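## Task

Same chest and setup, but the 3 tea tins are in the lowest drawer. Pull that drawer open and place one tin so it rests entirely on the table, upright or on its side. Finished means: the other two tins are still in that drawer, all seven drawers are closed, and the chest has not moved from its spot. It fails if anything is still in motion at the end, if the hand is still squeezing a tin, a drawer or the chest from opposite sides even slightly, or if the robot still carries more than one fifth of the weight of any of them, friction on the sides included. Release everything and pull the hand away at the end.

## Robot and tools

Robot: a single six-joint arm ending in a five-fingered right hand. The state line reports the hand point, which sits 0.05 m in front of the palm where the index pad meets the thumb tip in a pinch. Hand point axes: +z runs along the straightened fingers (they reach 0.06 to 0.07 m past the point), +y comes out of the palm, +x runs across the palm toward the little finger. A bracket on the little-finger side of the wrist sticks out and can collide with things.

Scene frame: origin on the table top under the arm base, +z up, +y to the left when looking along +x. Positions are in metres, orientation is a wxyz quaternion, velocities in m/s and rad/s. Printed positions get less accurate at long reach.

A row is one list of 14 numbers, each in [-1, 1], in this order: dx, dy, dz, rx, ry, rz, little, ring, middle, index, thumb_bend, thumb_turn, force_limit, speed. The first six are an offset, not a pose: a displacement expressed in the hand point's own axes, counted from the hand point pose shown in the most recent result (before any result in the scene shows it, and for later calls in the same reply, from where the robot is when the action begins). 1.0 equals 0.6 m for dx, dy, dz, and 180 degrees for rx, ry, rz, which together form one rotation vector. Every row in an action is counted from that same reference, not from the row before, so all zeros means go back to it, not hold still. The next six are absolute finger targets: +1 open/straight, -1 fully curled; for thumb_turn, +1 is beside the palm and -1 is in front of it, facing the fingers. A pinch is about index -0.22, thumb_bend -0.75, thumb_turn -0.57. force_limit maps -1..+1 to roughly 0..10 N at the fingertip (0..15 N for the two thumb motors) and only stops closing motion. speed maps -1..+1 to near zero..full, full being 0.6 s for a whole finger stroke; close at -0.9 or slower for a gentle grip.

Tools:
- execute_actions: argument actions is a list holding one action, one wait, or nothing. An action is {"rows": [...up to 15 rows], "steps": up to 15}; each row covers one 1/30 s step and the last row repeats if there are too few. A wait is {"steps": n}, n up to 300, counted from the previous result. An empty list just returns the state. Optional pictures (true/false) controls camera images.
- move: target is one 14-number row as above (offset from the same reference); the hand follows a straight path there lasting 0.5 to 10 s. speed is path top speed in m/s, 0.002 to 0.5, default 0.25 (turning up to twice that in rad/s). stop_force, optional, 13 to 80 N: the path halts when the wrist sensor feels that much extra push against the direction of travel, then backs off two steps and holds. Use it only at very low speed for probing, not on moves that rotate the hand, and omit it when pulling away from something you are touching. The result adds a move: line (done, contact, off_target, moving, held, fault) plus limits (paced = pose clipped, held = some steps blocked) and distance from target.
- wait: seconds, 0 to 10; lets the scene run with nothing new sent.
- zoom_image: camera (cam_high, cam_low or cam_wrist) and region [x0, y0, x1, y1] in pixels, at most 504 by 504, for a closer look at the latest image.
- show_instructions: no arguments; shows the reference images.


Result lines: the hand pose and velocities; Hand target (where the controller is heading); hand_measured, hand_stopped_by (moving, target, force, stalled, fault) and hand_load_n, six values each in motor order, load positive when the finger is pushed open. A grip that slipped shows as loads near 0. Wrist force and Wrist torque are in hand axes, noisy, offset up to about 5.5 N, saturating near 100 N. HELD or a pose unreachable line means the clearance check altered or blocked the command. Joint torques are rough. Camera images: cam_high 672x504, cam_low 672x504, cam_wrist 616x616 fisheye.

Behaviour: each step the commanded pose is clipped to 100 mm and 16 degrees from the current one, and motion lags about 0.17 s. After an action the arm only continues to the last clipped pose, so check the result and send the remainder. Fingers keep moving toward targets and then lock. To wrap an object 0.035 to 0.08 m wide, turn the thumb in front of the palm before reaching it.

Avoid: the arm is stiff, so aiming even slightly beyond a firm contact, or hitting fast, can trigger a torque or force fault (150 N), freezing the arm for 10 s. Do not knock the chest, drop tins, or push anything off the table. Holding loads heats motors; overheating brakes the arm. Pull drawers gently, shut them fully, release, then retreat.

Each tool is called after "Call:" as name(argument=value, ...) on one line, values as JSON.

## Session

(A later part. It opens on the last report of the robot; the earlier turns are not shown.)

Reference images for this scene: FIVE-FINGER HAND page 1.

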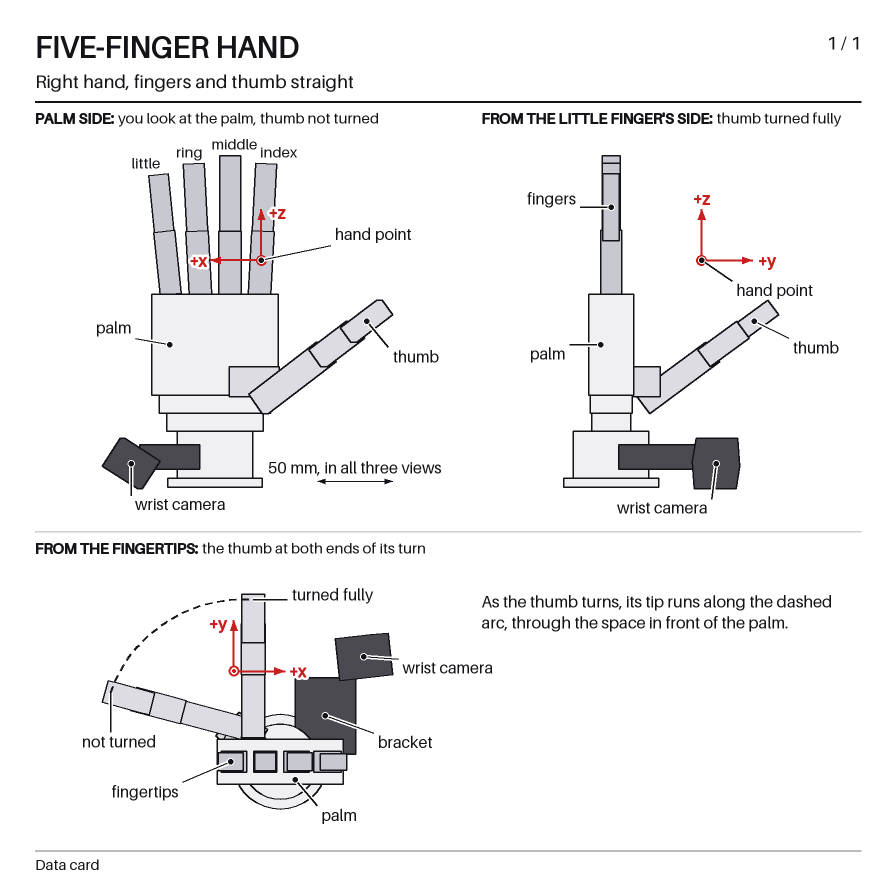

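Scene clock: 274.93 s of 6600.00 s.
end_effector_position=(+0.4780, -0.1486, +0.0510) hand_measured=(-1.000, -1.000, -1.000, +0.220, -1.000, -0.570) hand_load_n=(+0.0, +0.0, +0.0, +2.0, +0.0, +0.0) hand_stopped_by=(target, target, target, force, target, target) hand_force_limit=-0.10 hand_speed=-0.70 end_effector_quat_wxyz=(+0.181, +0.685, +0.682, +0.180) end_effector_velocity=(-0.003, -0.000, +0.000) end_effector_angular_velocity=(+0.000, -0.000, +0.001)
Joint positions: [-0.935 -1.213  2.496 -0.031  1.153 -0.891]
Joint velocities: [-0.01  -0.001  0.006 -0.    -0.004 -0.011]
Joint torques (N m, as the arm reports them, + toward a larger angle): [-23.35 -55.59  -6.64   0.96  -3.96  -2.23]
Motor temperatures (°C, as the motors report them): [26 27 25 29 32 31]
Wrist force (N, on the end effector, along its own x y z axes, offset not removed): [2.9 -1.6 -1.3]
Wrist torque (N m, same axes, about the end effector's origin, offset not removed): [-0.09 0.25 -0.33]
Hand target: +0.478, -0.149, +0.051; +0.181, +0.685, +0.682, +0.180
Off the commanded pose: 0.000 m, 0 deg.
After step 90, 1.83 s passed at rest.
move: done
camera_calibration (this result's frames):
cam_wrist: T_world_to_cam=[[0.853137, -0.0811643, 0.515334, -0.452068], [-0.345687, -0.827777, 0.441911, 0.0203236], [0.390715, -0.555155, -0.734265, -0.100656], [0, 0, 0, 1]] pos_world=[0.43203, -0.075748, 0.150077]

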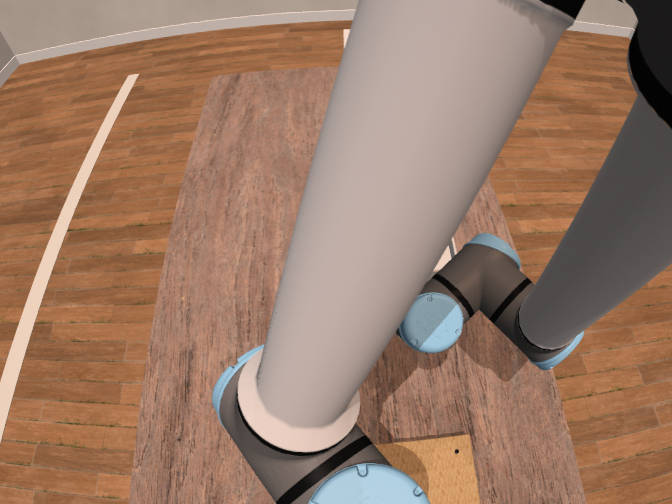

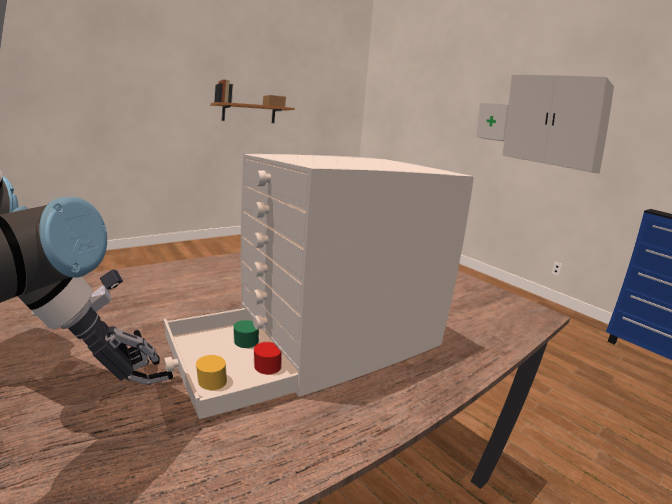

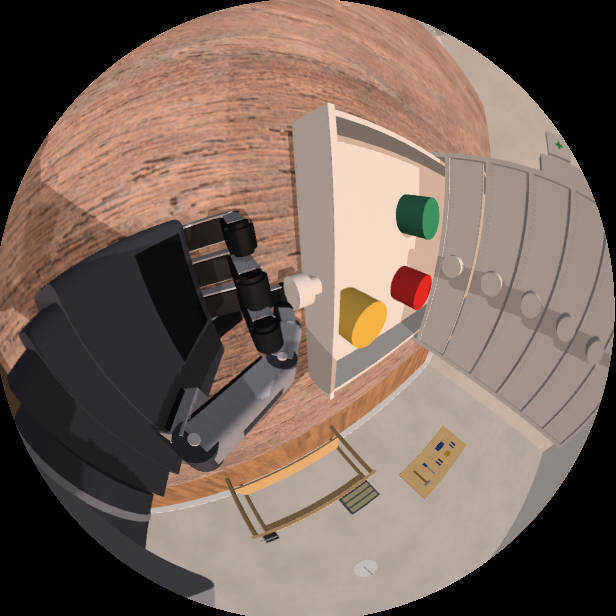

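Call:
move(target=[0,-0.03,-0.017,0,0,0,-1,-1,-1,0.32,-0.5,-0.57,-0.1,0], speed=0.03)

Call:
move(target=[0,0.16,-0.42,0,0,0.5,1,1,1,0.4,0.3,-0.57,-0.1,0], speed=0.25)

Scene clock: 307.80 s of 6600.00 s.
end_effector_position=(+0.4577, -0.1485, +0.0509) hand_measured=(-1.000, -1.000, -1.000, +0.320, -0.500, -0.570) hand_load_n=(+0.0, +0.0, +0.0, +0.0, +0.0, +0.0) hand_stopped_by=(target, target, target, target, target, target) hand_force_limit=-0.10 hand_speed=0.00 end_effector_quat_wxyz=(+0.181, +0.685, +0.682, +0.180) end_effector_velocity=(-0.003, -0.000, -0.000) end_effector_angular_velocity=(-0.000, +0.001, +0.001)
Joint positions: [-1.003 -1.22   2.535 -0.034  1.133 -0.962]
Joint velocities: [-0.012 -0.001  0.006  0.001 -0.003 -0.013]
Joint torques (N m, as the arm reports them, + toward a larger angle): [-27.86 -52.08  -2.31   1.65  -4.15  -2.2 ]
Motor temperatures (°C, as the motors report them): [26 27 25 29 32 31]
Wrist force (N, on the end effector, along its own x y z axes, offset not removed): [3.0 -1.7 3.9]
Wrist torque (N m, same axes, about the end effector's origin, offset not removed): [-0.45 -0.24 0.08]
Hand target: +0.457, -0.149, +0.051; +0.181, +0.685, +0.682, +0.180
Off the commanded pose: 0.000 m, 0 deg.
After step 90, 28.83 s passed at rest.
move: done
camera_calibration (this result's frames):
cam_wrist: T_world_to_cam=[[0.853182, -0.0812276, 0.515251, -0.434745], [-0.345694, -0.827766, 0.441926, 0.0134119], [0.390611, -0.555162, -0.734315, -0.0926608], [0, 0, 0, 1]] pos_world=[0.411748, -0.0756531, 0.150034]

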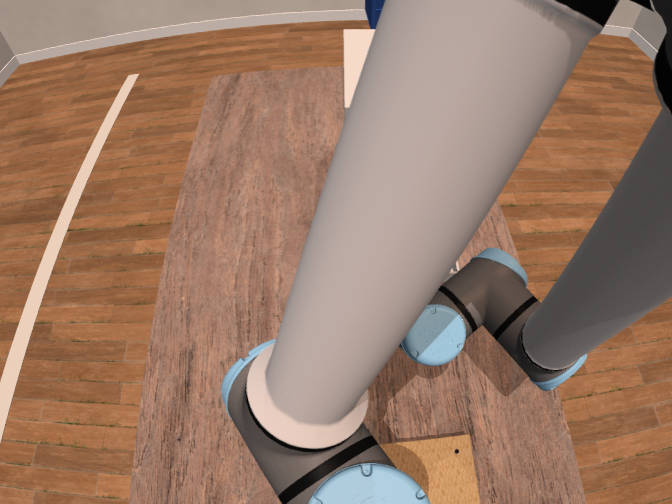

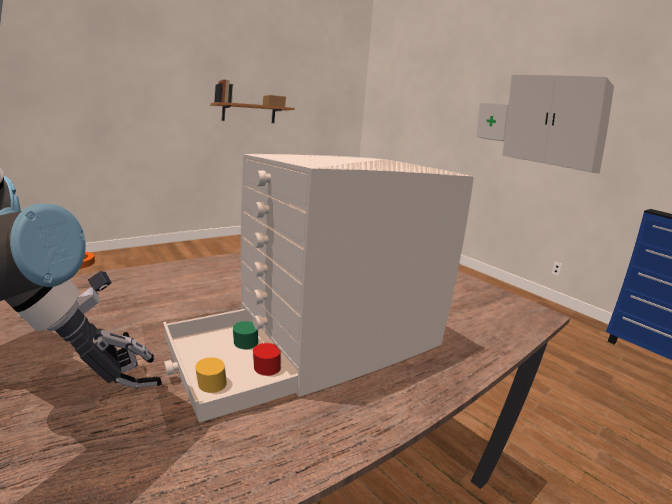

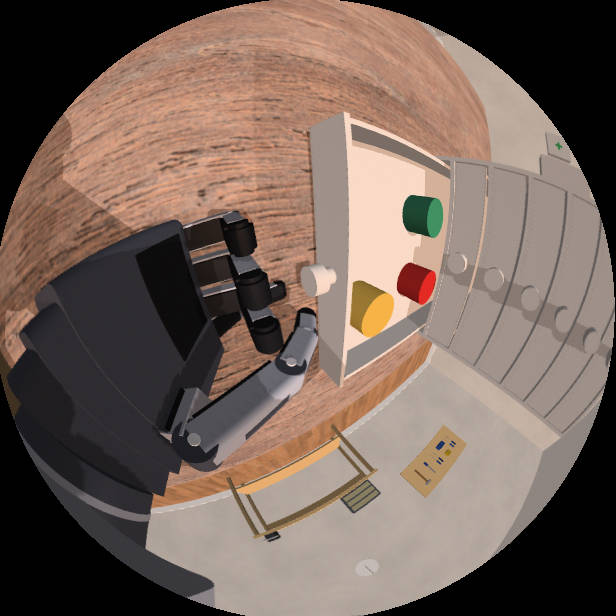

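Scene clock: 311.53 s of 6600.00 s.
end_effector_position=(+0.4166, -0.1481, +0.3173) hand_measured=(+1.000, +1.000, +1.000, +0.400, +0.300, -0.570) hand_load_n=(+0.0, +0.0, +0.0, +0.0, +0.0, +0.0) hand_stopped_by=(target, target, target, target, target, target) hand_force_limit=-0.10 hand_speed=0.00 end_effector_quat_wxyz=(+0.001, +0.967, -0.001, +0.255) end_effector_velocity=(-0.000, -0.000, +0.002) end_effector_angular_velocity=(+0.005, +0.001, -0.013)
Joint positions: [-0.818 -1.782  2.248  0.739  1.192  0.798]
Joint velocities: [ 0.002 -0.001 -0.005  0.005  0.003  0.016]
Joint torques (N m, as the arm reports them, + toward a larger angle): [ 16.98 -37.08 -40.17   5.18   3.     2.37]
Motor temperatures (°C, as the motors report them): [26 27 25 29 32 31]
Wrist force (N, on the end effector, along its own x y z axes, offset not removed): [1.2 -7.5 -0.9]
Wrist torque (N m, same axes, about the end effector's origin, offset not removed): [-1.07 0.08 -0.17]
Hand target: +0.417, -0.148, +0.318; +0.001, +0.967, -0.002, +0.255
Off the commanded pose: 0.001 m, 0 deg.
move: done
camera_calibration (this result's frames):
cam_wrist: T_world_to_cam=[[-0.0839989, -0.996383, -0.0128589, -0.11446], [-0.993955, 0.0828647, 0.0720244, 0.404172], [-0.0706983, 0.0188311, -0.99732, 0.479892], [0, 0, 0, 1]] pos_world=[0.426041, -0.156574, 0.448024]

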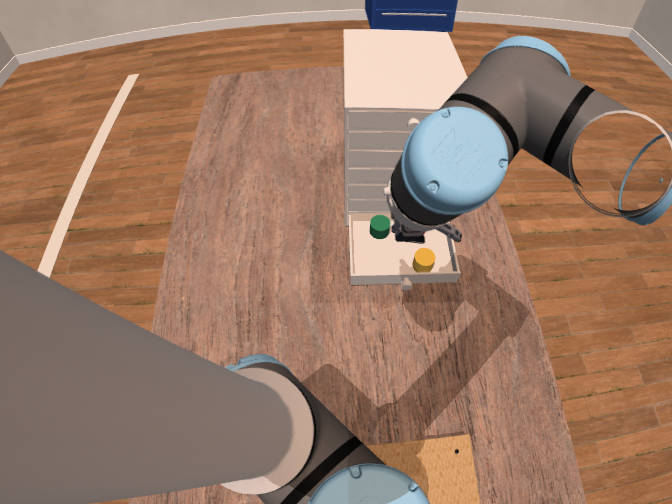

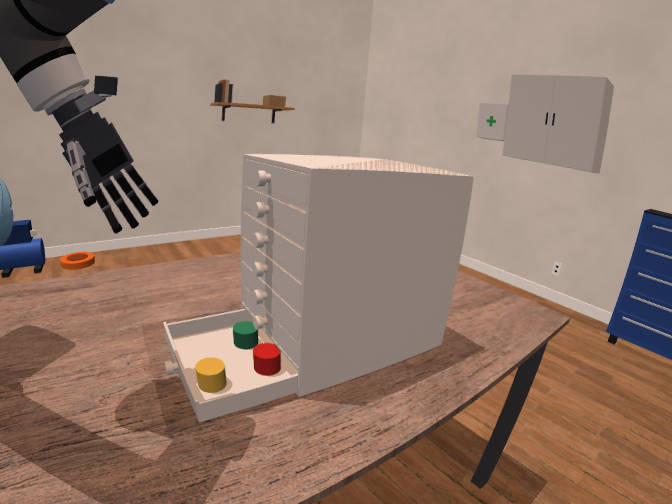

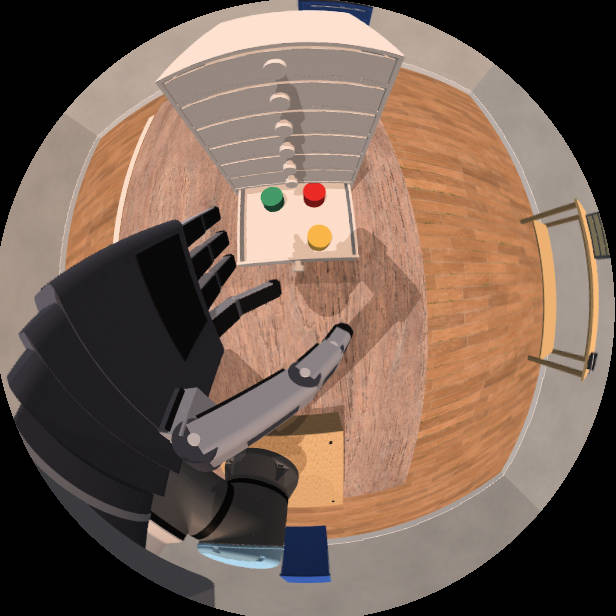

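Call:
move(target=[0,0,0,0,0,0.5,1,1,1,0.4,0.3,-0.57,-0.1,0], speed=0.4)

Call:
move(target=[0,0,0,0.142,0,0,1,1,1,0.4,0.3,-0.57,-0.1,0], speed=0.3)

Call:
move(target=[0,0,0,0,0.068,0.048,1,1,1,0.4,0.3,-0.57,-0.1,0], speed=0.3)

Scene clock: 376.00 s of 6600.00 s.
end_effector_position=(+0.4167, -0.1481, +0.3174) hand_measured=(+1.000, +1.000, +1.000, +0.400, +0.300, -0.570) hand_load_n=(+0.0, +0.0, +0.0, +0.0, +0.0, +0.0) hand_stopped_by=(target, target, target, target, target, target) hand_force_limit=-0.10 hand_speed=0.00 end_effector_quat_wxyz=(-0.180, +0.684, -0.684, +0.181) end_effector_velocity=(-0.000, +0.000, -0.000) end_effector_angular_velocity=(+0.006, +0.002, -0.014)
Joint positions: [-0.937 -1.668  2.136  0.784  1.152  2.245]
Joint velocities: [-0.002  0.     0.001 -0.     0.002  0.014]
Joint torques (N m, as the arm reports them, + toward a larger angle): [-18.88  -5.37 -27.97   1.15   1.81   3.61]
Motor temperatures (°C, as the motors report them): [26 27 25 29 32 31]
Wrist force (N, on the end effector, along its own x y z axes, offset not removed): [1.4 -3.8 2.2]
Wrist torque (N m, same axes, about the end effector's origin, offset not removed): [-0.81 -0.09 -0.02]
Hand target: +0.417, -0.148, +0.317; -0.180, +0.683, -0.684, +0.181
Off the commanded pose: 0.000 m, 0 deg.
After step 90, 58.83 s passed at rest.
move: done
camera_calibration (this result's frames):
cam_wrist: T_world_to_cam=[[-0.880689, 0.0776124, -0.467293, 0.520863], [-0.202168, 0.830545, 0.518963, 0.04316], [0.428386, 0.551517, -0.715762, 0.261491], [0, 0, 0, 1]] pos_world=[0.355425, -0.220488, 0.408162]

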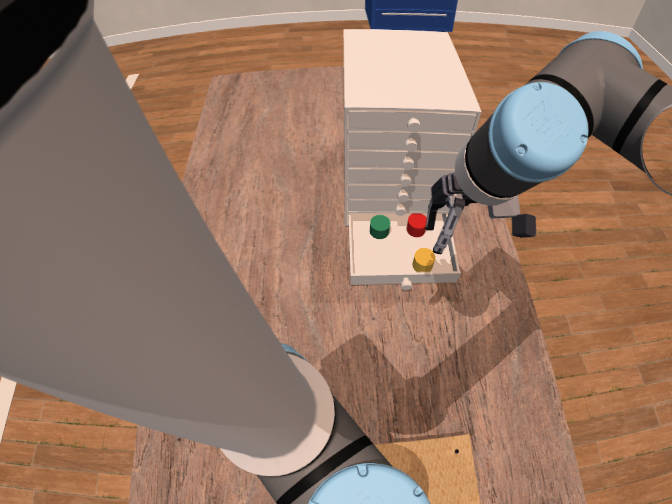

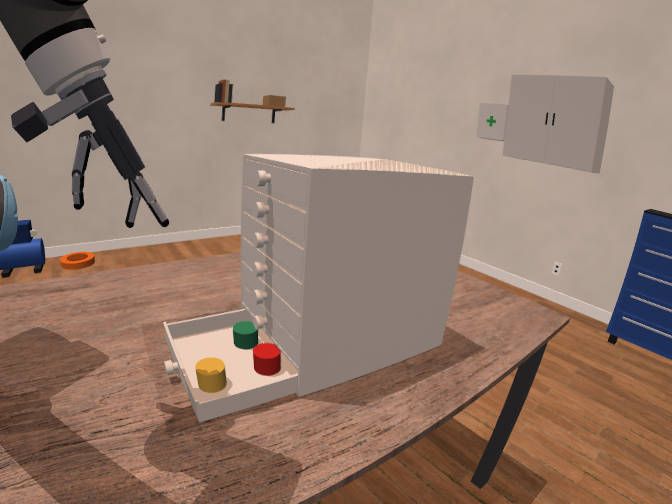

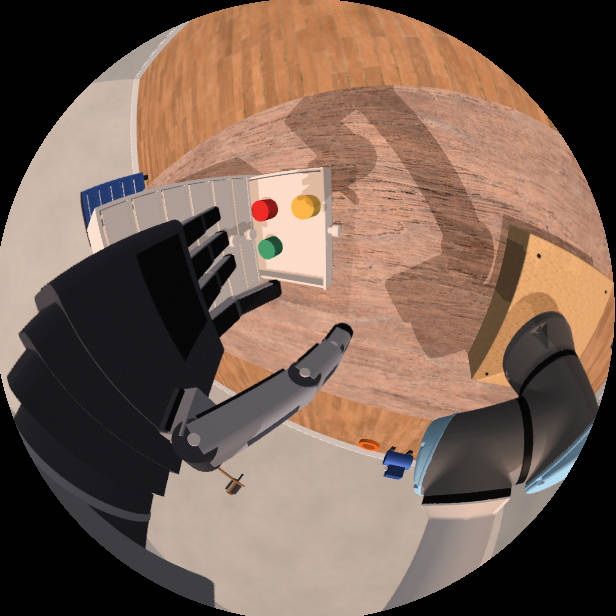

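Scene clock: 377.37 s of 6600.00 s.
end_effector_position=(+0.4169, -0.1480, +0.3173) hand_measured=(+1.000, +1.000, +1.000, +0.400, +0.300, -0.570) hand_load_n=(+0.0, +0.0, +0.0, +0.0, +0.0, +0.0) hand_stopped_by=(target, target, target, target, target, target) hand_force_limit=-0.10 hand_speed=0.00 end_effector_quat_wxyz=(-0.326, +0.627, -0.627, +0.327) end_effector_velocity=(-0.000, +0.000, -0.001) end_effector_angular_velocity=(+0.003, -0.014, +0.004)
Joint positions: [-1.271 -1.807  2.355  0.649  0.659  2.028]
Joint velocities: [-0.015  0.003  0.008  0.003 -0.021 -0.019]
Joint torques (N m, as the arm reports them, + toward a larger angle): [-19.68  10.46 -27.29   5.51  -4.56  -1.98]
Motor temperatures (°C, as the motors report them): [26 27 25 29 32 31]
Wrist force (N, on the end effector, along its own x y z axes, offset not removed): [-1.1 -0.9 0.9]
Wrist torque (N m, same axes, about the end effector's origin, offset not removed): [0.01 0.27 0.15]
Hand target: +0.417, -0.148, +0.317; -0.326, +0.627, -0.627, +0.328
Off the commanded pose: 0.000 m, 0 deg.
move: done
camera_calibration (this result's frames):
cam_wrist: T_world_to_cam=[[-0.59458, 0.0769173, -0.800349, 0.507277], [-0.405837, 0.830596, 0.381321, 0.171796], [0.694097, 0.551537, -0.46264, 0.0702409], [0, 0, 0, 1]] pos_world=[0.322584, -0.220452, 0.372985]

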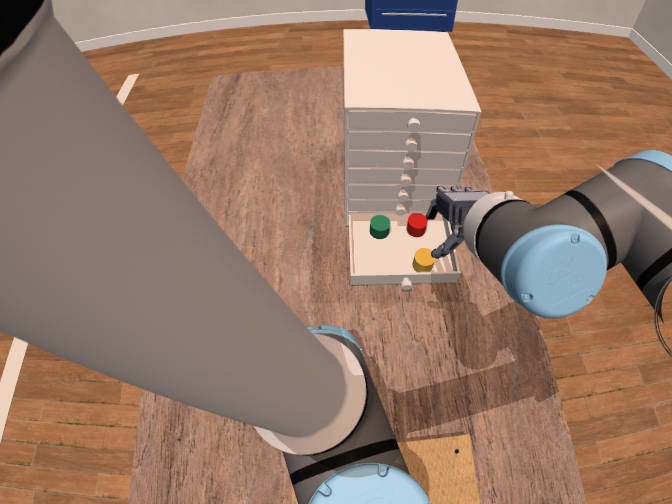

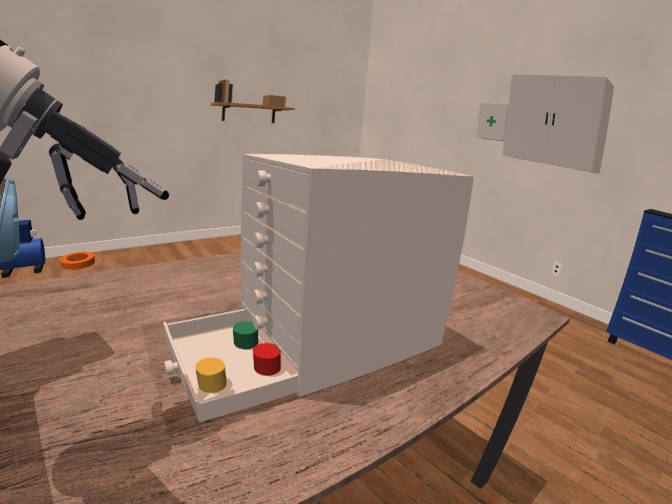

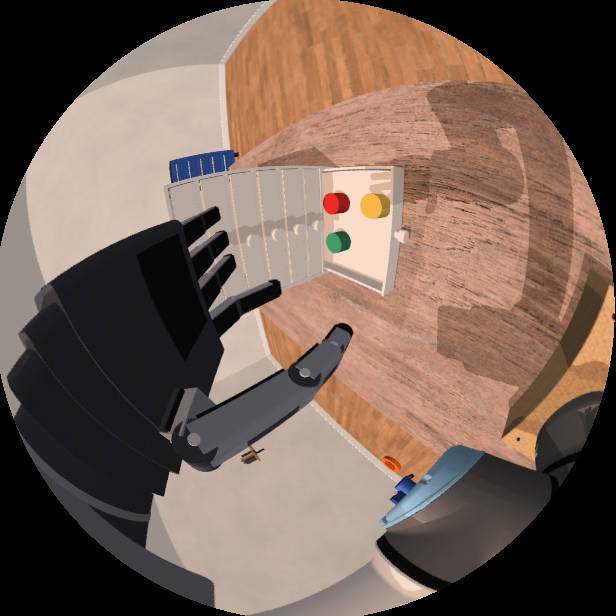

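Scene clock: 378.43 s of 6600.00 s.
end_effector_position=(+0.4169, -0.1481, +0.3173) hand_measured=(+1.000, +1.000, +1.000, +0.400, +0.300, -0.570) hand_load_n=(+0.0, +0.0, +0.0, +0.0, +0.0, +0.0) hand_stopped_by=(target, target, target, target, target, target) hand_force_limit=-0.10 hand_speed=0.00 end_effector_quat_wxyz=(+0.281, -0.540, +0.703, -0.367) end_effector_velocity=(-0.000, +0.001, -0.001) end_effector_angular_velocity=(-0.001, +0.006, -0.016)
Joint positions: [-1.213 -1.954  2.386  0.46   0.819  2.438]
Joint velocities: [ 0.013 -0.007 -0.    -0.01   0.023  0.027]
Joint torques (N m, as the arm reports them, + toward a larger angle): [ 20.14 -23.12 -34.98  -0.67   2.61   3.29]
Motor temperatures (°C, as the motors report them): [26 27 25 29 32 31]
Wrist force (N, on the end effector, along its own x y z axes, offset not removed): [-5.1 2.6 -5.0]
Wrist torque (N m, same axes, about the end effector's origin, offset not removed): [0.89 0.91 -0.51]
Hand target: +0.417, -0.148, +0.317; +0.281, -0.540, +0.704, -0.367
Off the commanded pose: 0.000 m, 0 deg.
move: done
camera_calibration (this result's frames):
cam_wrist: T_world_to_cam=[[-0.553526, 0.227844, -0.80106, 0.512739], [-0.179645, 0.906543, 0.381979, 0.0885862], [0.813226, 0.355342, -0.460864, -0.00895566], [0, 0, 0, 1]] pos_world=[0.307011, -0.193949, 0.372769]

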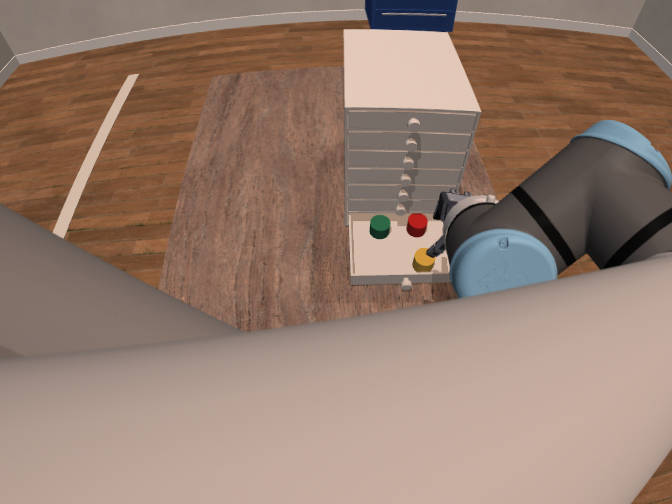

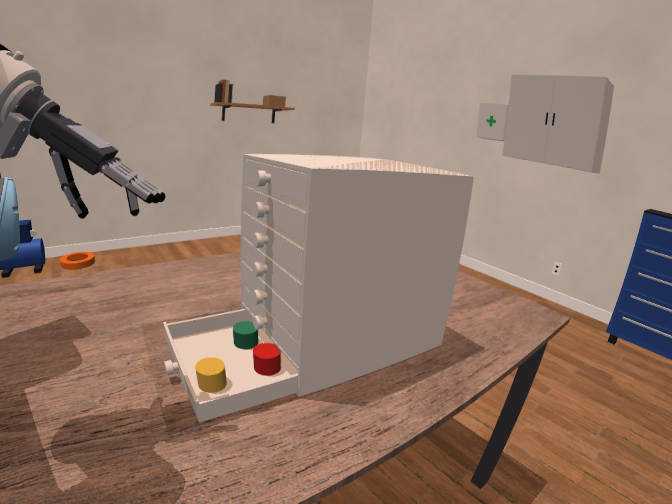

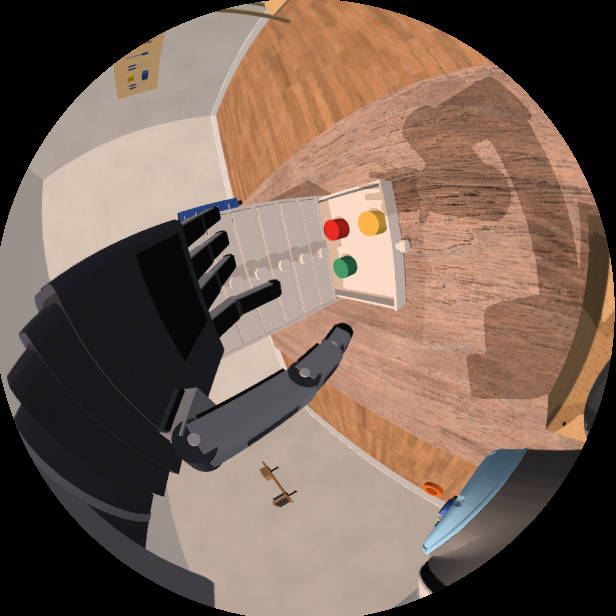

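Call:
move(target=[0.011,0.151,0.386,0,0,0,1,1,1,0.4,0.3,-0.57,-0.1,0], speed=0.2)

Call:
zoom_image(camera="cam_low", region=[100,230,340,430])

Scene clock: 389.23 s of 6600.00 s.
end_effector_position=(+0.5485, -0.1902, +0.1110) hand_measured=(+1.000, +1.000, +1.000, +0.400, +0.300, -0.570) hand_load_n=(+0.0, +0.0, +0.0, +0.0, +0.0, +0.0) hand_stopped_by=(target, target, target, target, target, target) hand_force_limit=-0.10 hand_speed=0.00 end_effector_quat_wxyz=(+0.281, -0.540, +0.703, -0.367) end_effector_velocity=(+0.001, -0.001, -0.002) end_effector_angular_velocity=(-0.000, +0.002, -0.001)
Joint positions: [-0.867 -1.399  2.347 -0.24   1.062  2.745]
Joint velocities: [ 0.003  0.006 -0.002 -0.004  0.004  0.002]
Joint torques (N m, as the arm reports them, + toward a larger angle): [ 20.27 -20.14 -29.77   0.03   2.1    3.21]
Motor temperatures (°C, as the motors report them): [26 27 25 29 32 31]
Wrist force (N, on the end effector, along its own x y z axes, offset not removed): [-0.2 -1.1 -9.1]
Wrist torque (N m, same axes, about the end effector's origin, offset not removed): [0.46 0.36 -0.11]
Hand target: +0.549, -0.190, +0.111; +0.281, -0.540, +0.703, -0.367
Off the commanded pose: 0.001 m, 0 deg.
After step 90, 5.83 s passed at rest.
move: done
camera_calibration (this result's frames):
cam_wrist: T_world_to_cam=[[-0.553267, 0.22774, -0.801268, 0.429782], [-0.179647, 0.906645, 0.381735, 0.229291], [0.813402, 0.355147, -0.460704, -0.196279], [0, 0, 0, 1]] pos_world=[0.438629, -0.236056, 0.166415]

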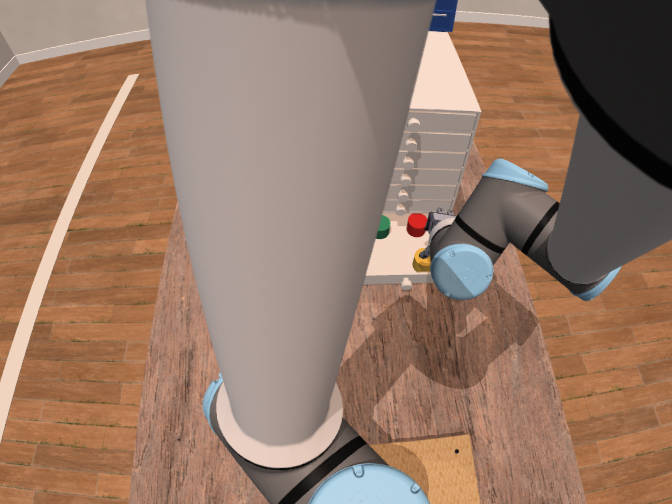

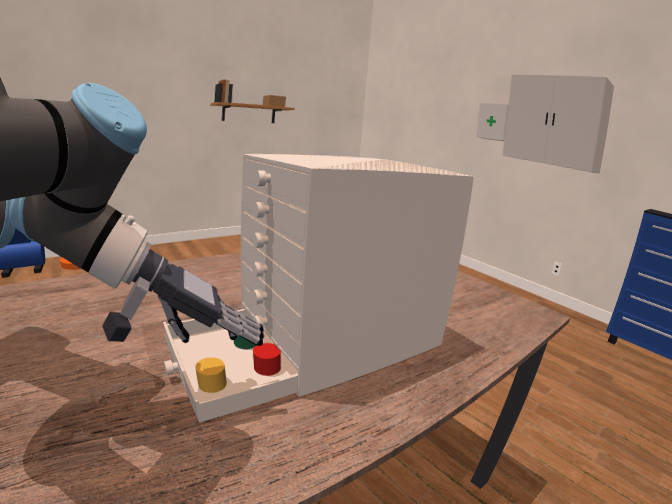

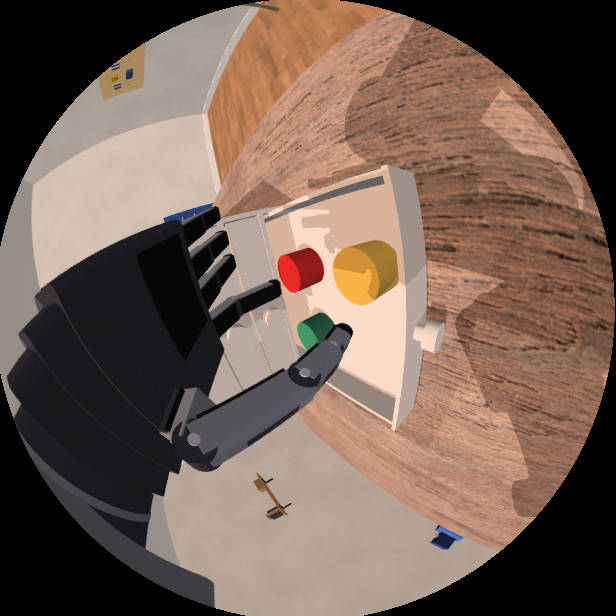

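Region (100, 230, 340, 430) of cam_low's 672x504 image, scaled by 2.100, with more detail than that image has.

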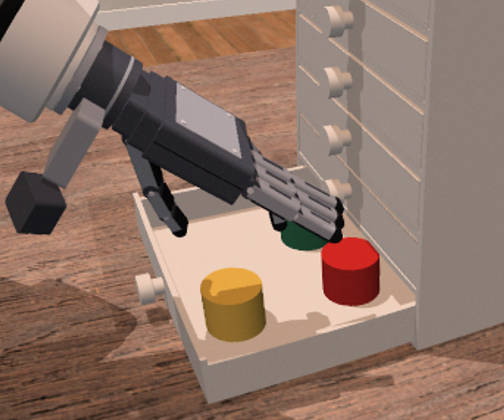

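Call:
move(target=[0.0065,0.062,0.045,0,0,0,1,1,1,0.4,0.3,-0.57,-0.1,0], speed=0.06)

Call:
zoom_image(camera="cam_low", region=[100,230,340,430])

Scene clock: 403.87 s of 6600.00 s.
end_effector_position=(+0.5483, -0.1942, +0.0654) hand_measured=(+1.000, +1.000, +1.000, +0.400, +0.300, -0.570) hand_load_n=(+0.0, +0.0, +0.0, +0.0, +0.0, +0.0) hand_stopped_by=(target, target, target, target, target, target) hand_force_limit=-0.10 hand_speed=0.00 end_effector_quat_wxyz=(+0.281, -0.540, +0.703, -0.367) end_effector_velocity=(+0.001, -0.000, -0.002) end_effector_angular_velocity=(-0.001, -0.001, +0.001)
Joint positions: [-0.874 -1.307  2.365 -0.347  1.057  2.74 ]
Joint velocities: [ 0.     0.006  0.    -0.007 -0.001  0.   ]
Joint torques (N m, as the arm reports them, + toward a larger angle): [-20.22 -20.67 -12.86  -1.45  -3.22  -2.16]
Motor temperatures (°C, as the motors report them): [26 27 25 29 32 31]
Wrist force (N, on the end effector, along its own x y z axes, offset not removed): [-0.4 3.6 -0.4]
Wrist torque (N m, same axes, about the end effector's origin, offset not removed): [0.93 0.05 -0.12]
Hand target: +0.548, -0.194, +0.065; +0.281, -0.540, +0.703, -0.367
Off the commanded pose: 0.000 m, 0 deg.
After step 90, 10.40 s passed at rest.
move: done
camera_calibration (this result's frames):
cam_wrist: T_world_to_cam=[[-0.553296, 0.22774, -0.801248, 0.394081], [-0.179642, 0.906641, 0.381747, 0.250305], [0.813383, 0.355157, -0.46073, -0.215715], [0, 0, 0, 1]] pos_world=[0.438468, -0.240071, 0.120817]

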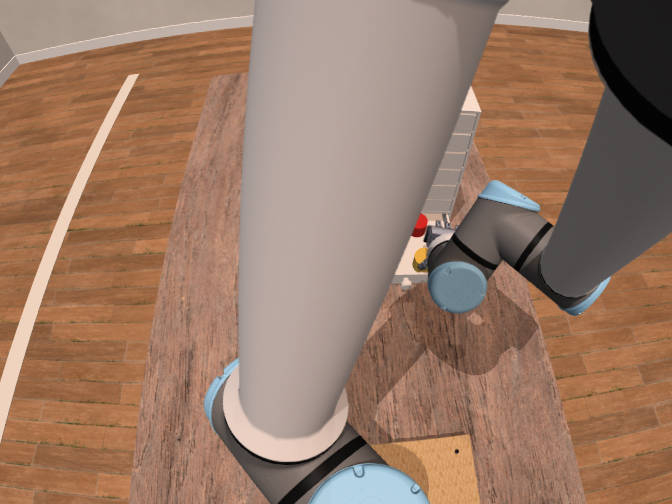

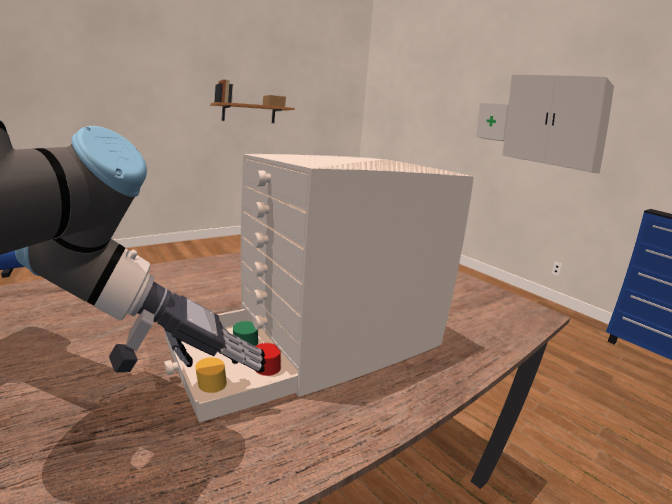

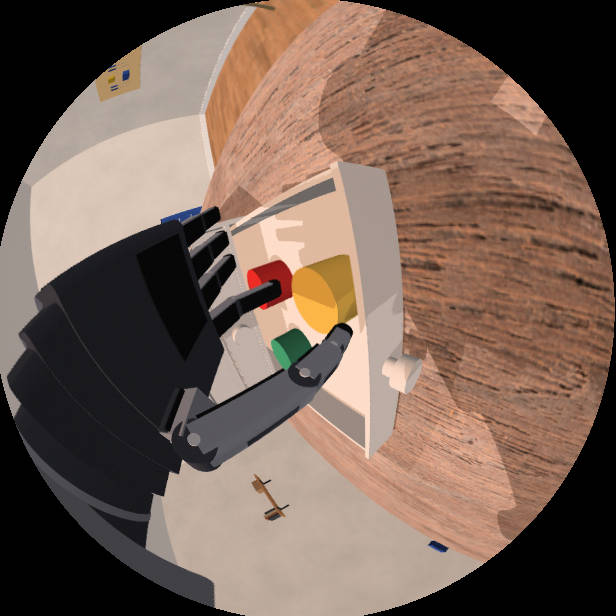

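Region (100, 230, 340, 430) of cam_low's 672x504 image, scaled by 2.100, with more detail than that image has.

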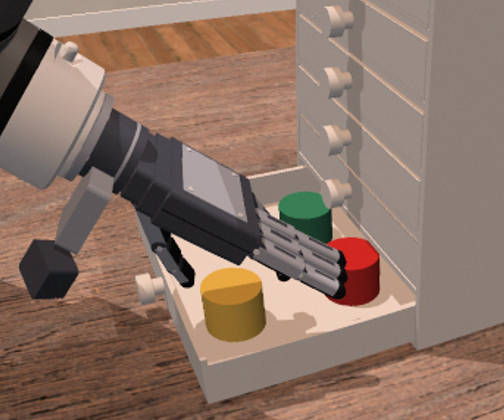

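Call:
move(target=[0,0.0273,0.0191,0,0,0,1,1,1,0.4,0.3,-0.57,-0.1,0], speed=0.015, stop_force=14)

Call:
zoom_image(camera="cam_low", region=[100,230,340,430])

Scene clock: 415.30 s of 6600.00 s.
end_effector_position=(+0.5483, -0.1942, +0.0468) hand_measured=(+1.000, +1.000, +1.000, +0.400, +0.294, -0.570) hand_load_n=(+0.0, +0.0, +0.0, +0.0, -11.5, +5.0) hand_stopped_by=(target, target, target, target, target, target) hand_force_limit=-0.10 hand_speed=0.00 end_effector_quat_wxyz=(+0.281, -0.540, +0.703, -0.367) end_effector_velocity=(-0.001, +0.002, +0.002) end_effector_angular_velocity=(+0.005, +0.003, -0.001)
Joint positions: [-0.874 -1.268  2.371 -0.392  1.057  2.74 ]
Joint velocities: [-0.    -0.005  0.     0.01   0.001  0.001]
Joint torques (N m, as the arm reports them, + toward a larger angle): [ 14.82 -55.21 -11.7    4.24   3.93   1.17]
Motor temperatures (°C, as the motors report them): [26 27 25 29 32 31]
Wrist force (N, on the end effector, along its own x y z axes, offset not removed): [-6.0 -16.8 -0.6]
Wrist torque (N m, same axes, about the end effector's origin, offset not removed): [-0.35 1.08 -0.31]
Hand target: +0.548, -0.194, +0.047; +0.281, -0.540, +0.703, -0.367
Off the commanded pose: 0.001 m, 0 deg.
After step 90, 6.80 s passed at rest.
move: contact
camera_calibration (this result's frames):
cam_wrist: T_world_to_cam=[[-0.553353, 0.227817, -0.801187, 0.379206], [-0.179728, 0.906555, 0.38191, 0.25739], [0.813326, 0.355327, -0.4607, -0.224246], [0, 0, 0, 1]] pos_world=[0.43848, -0.240047, 0.102205]

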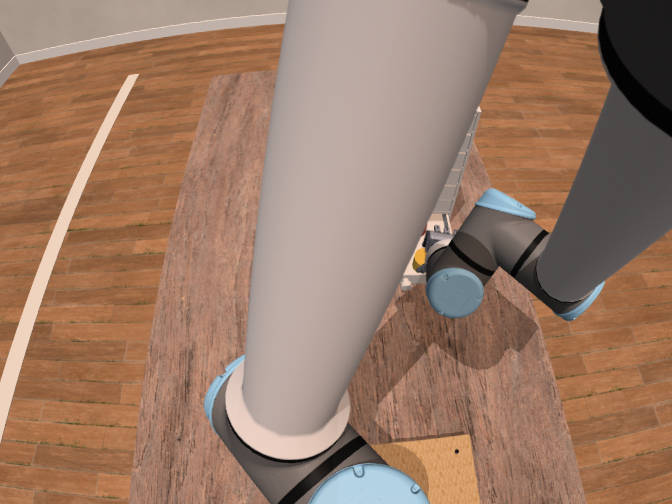

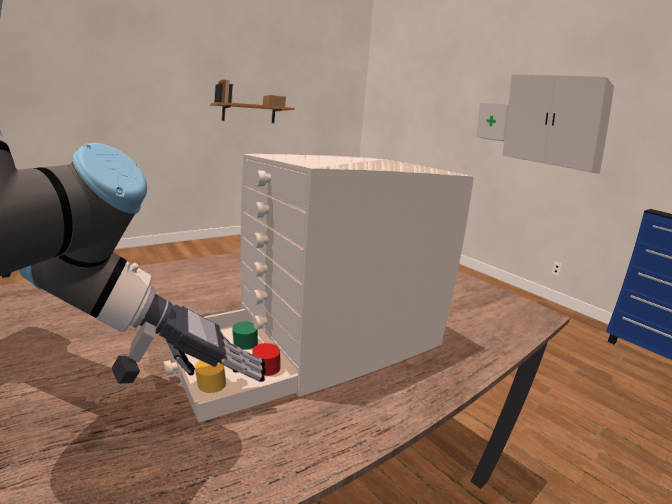

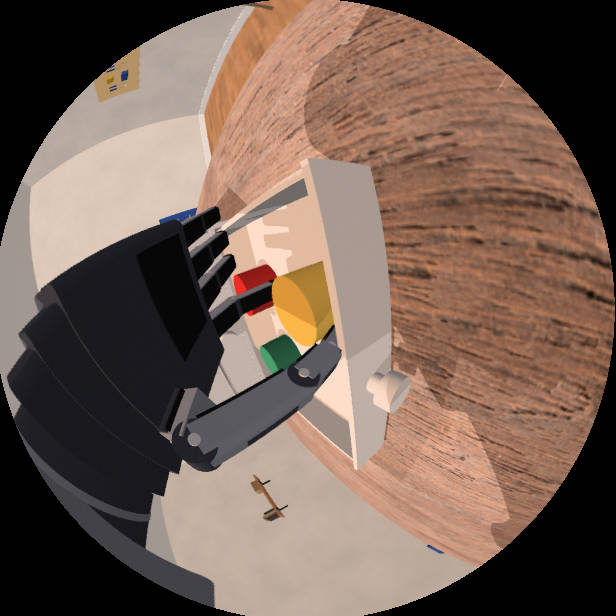

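Region (100, 230, 340, 430) of cam_low's 672x504 image, scaled by 2.100, with more detail than that image has.

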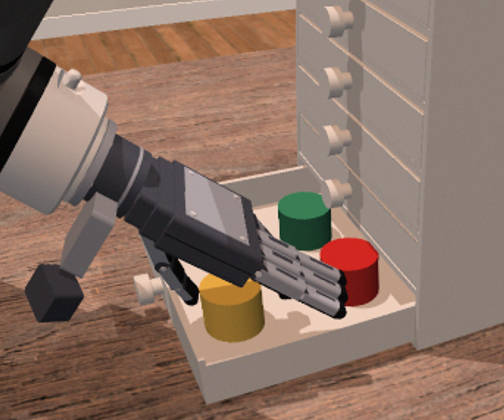

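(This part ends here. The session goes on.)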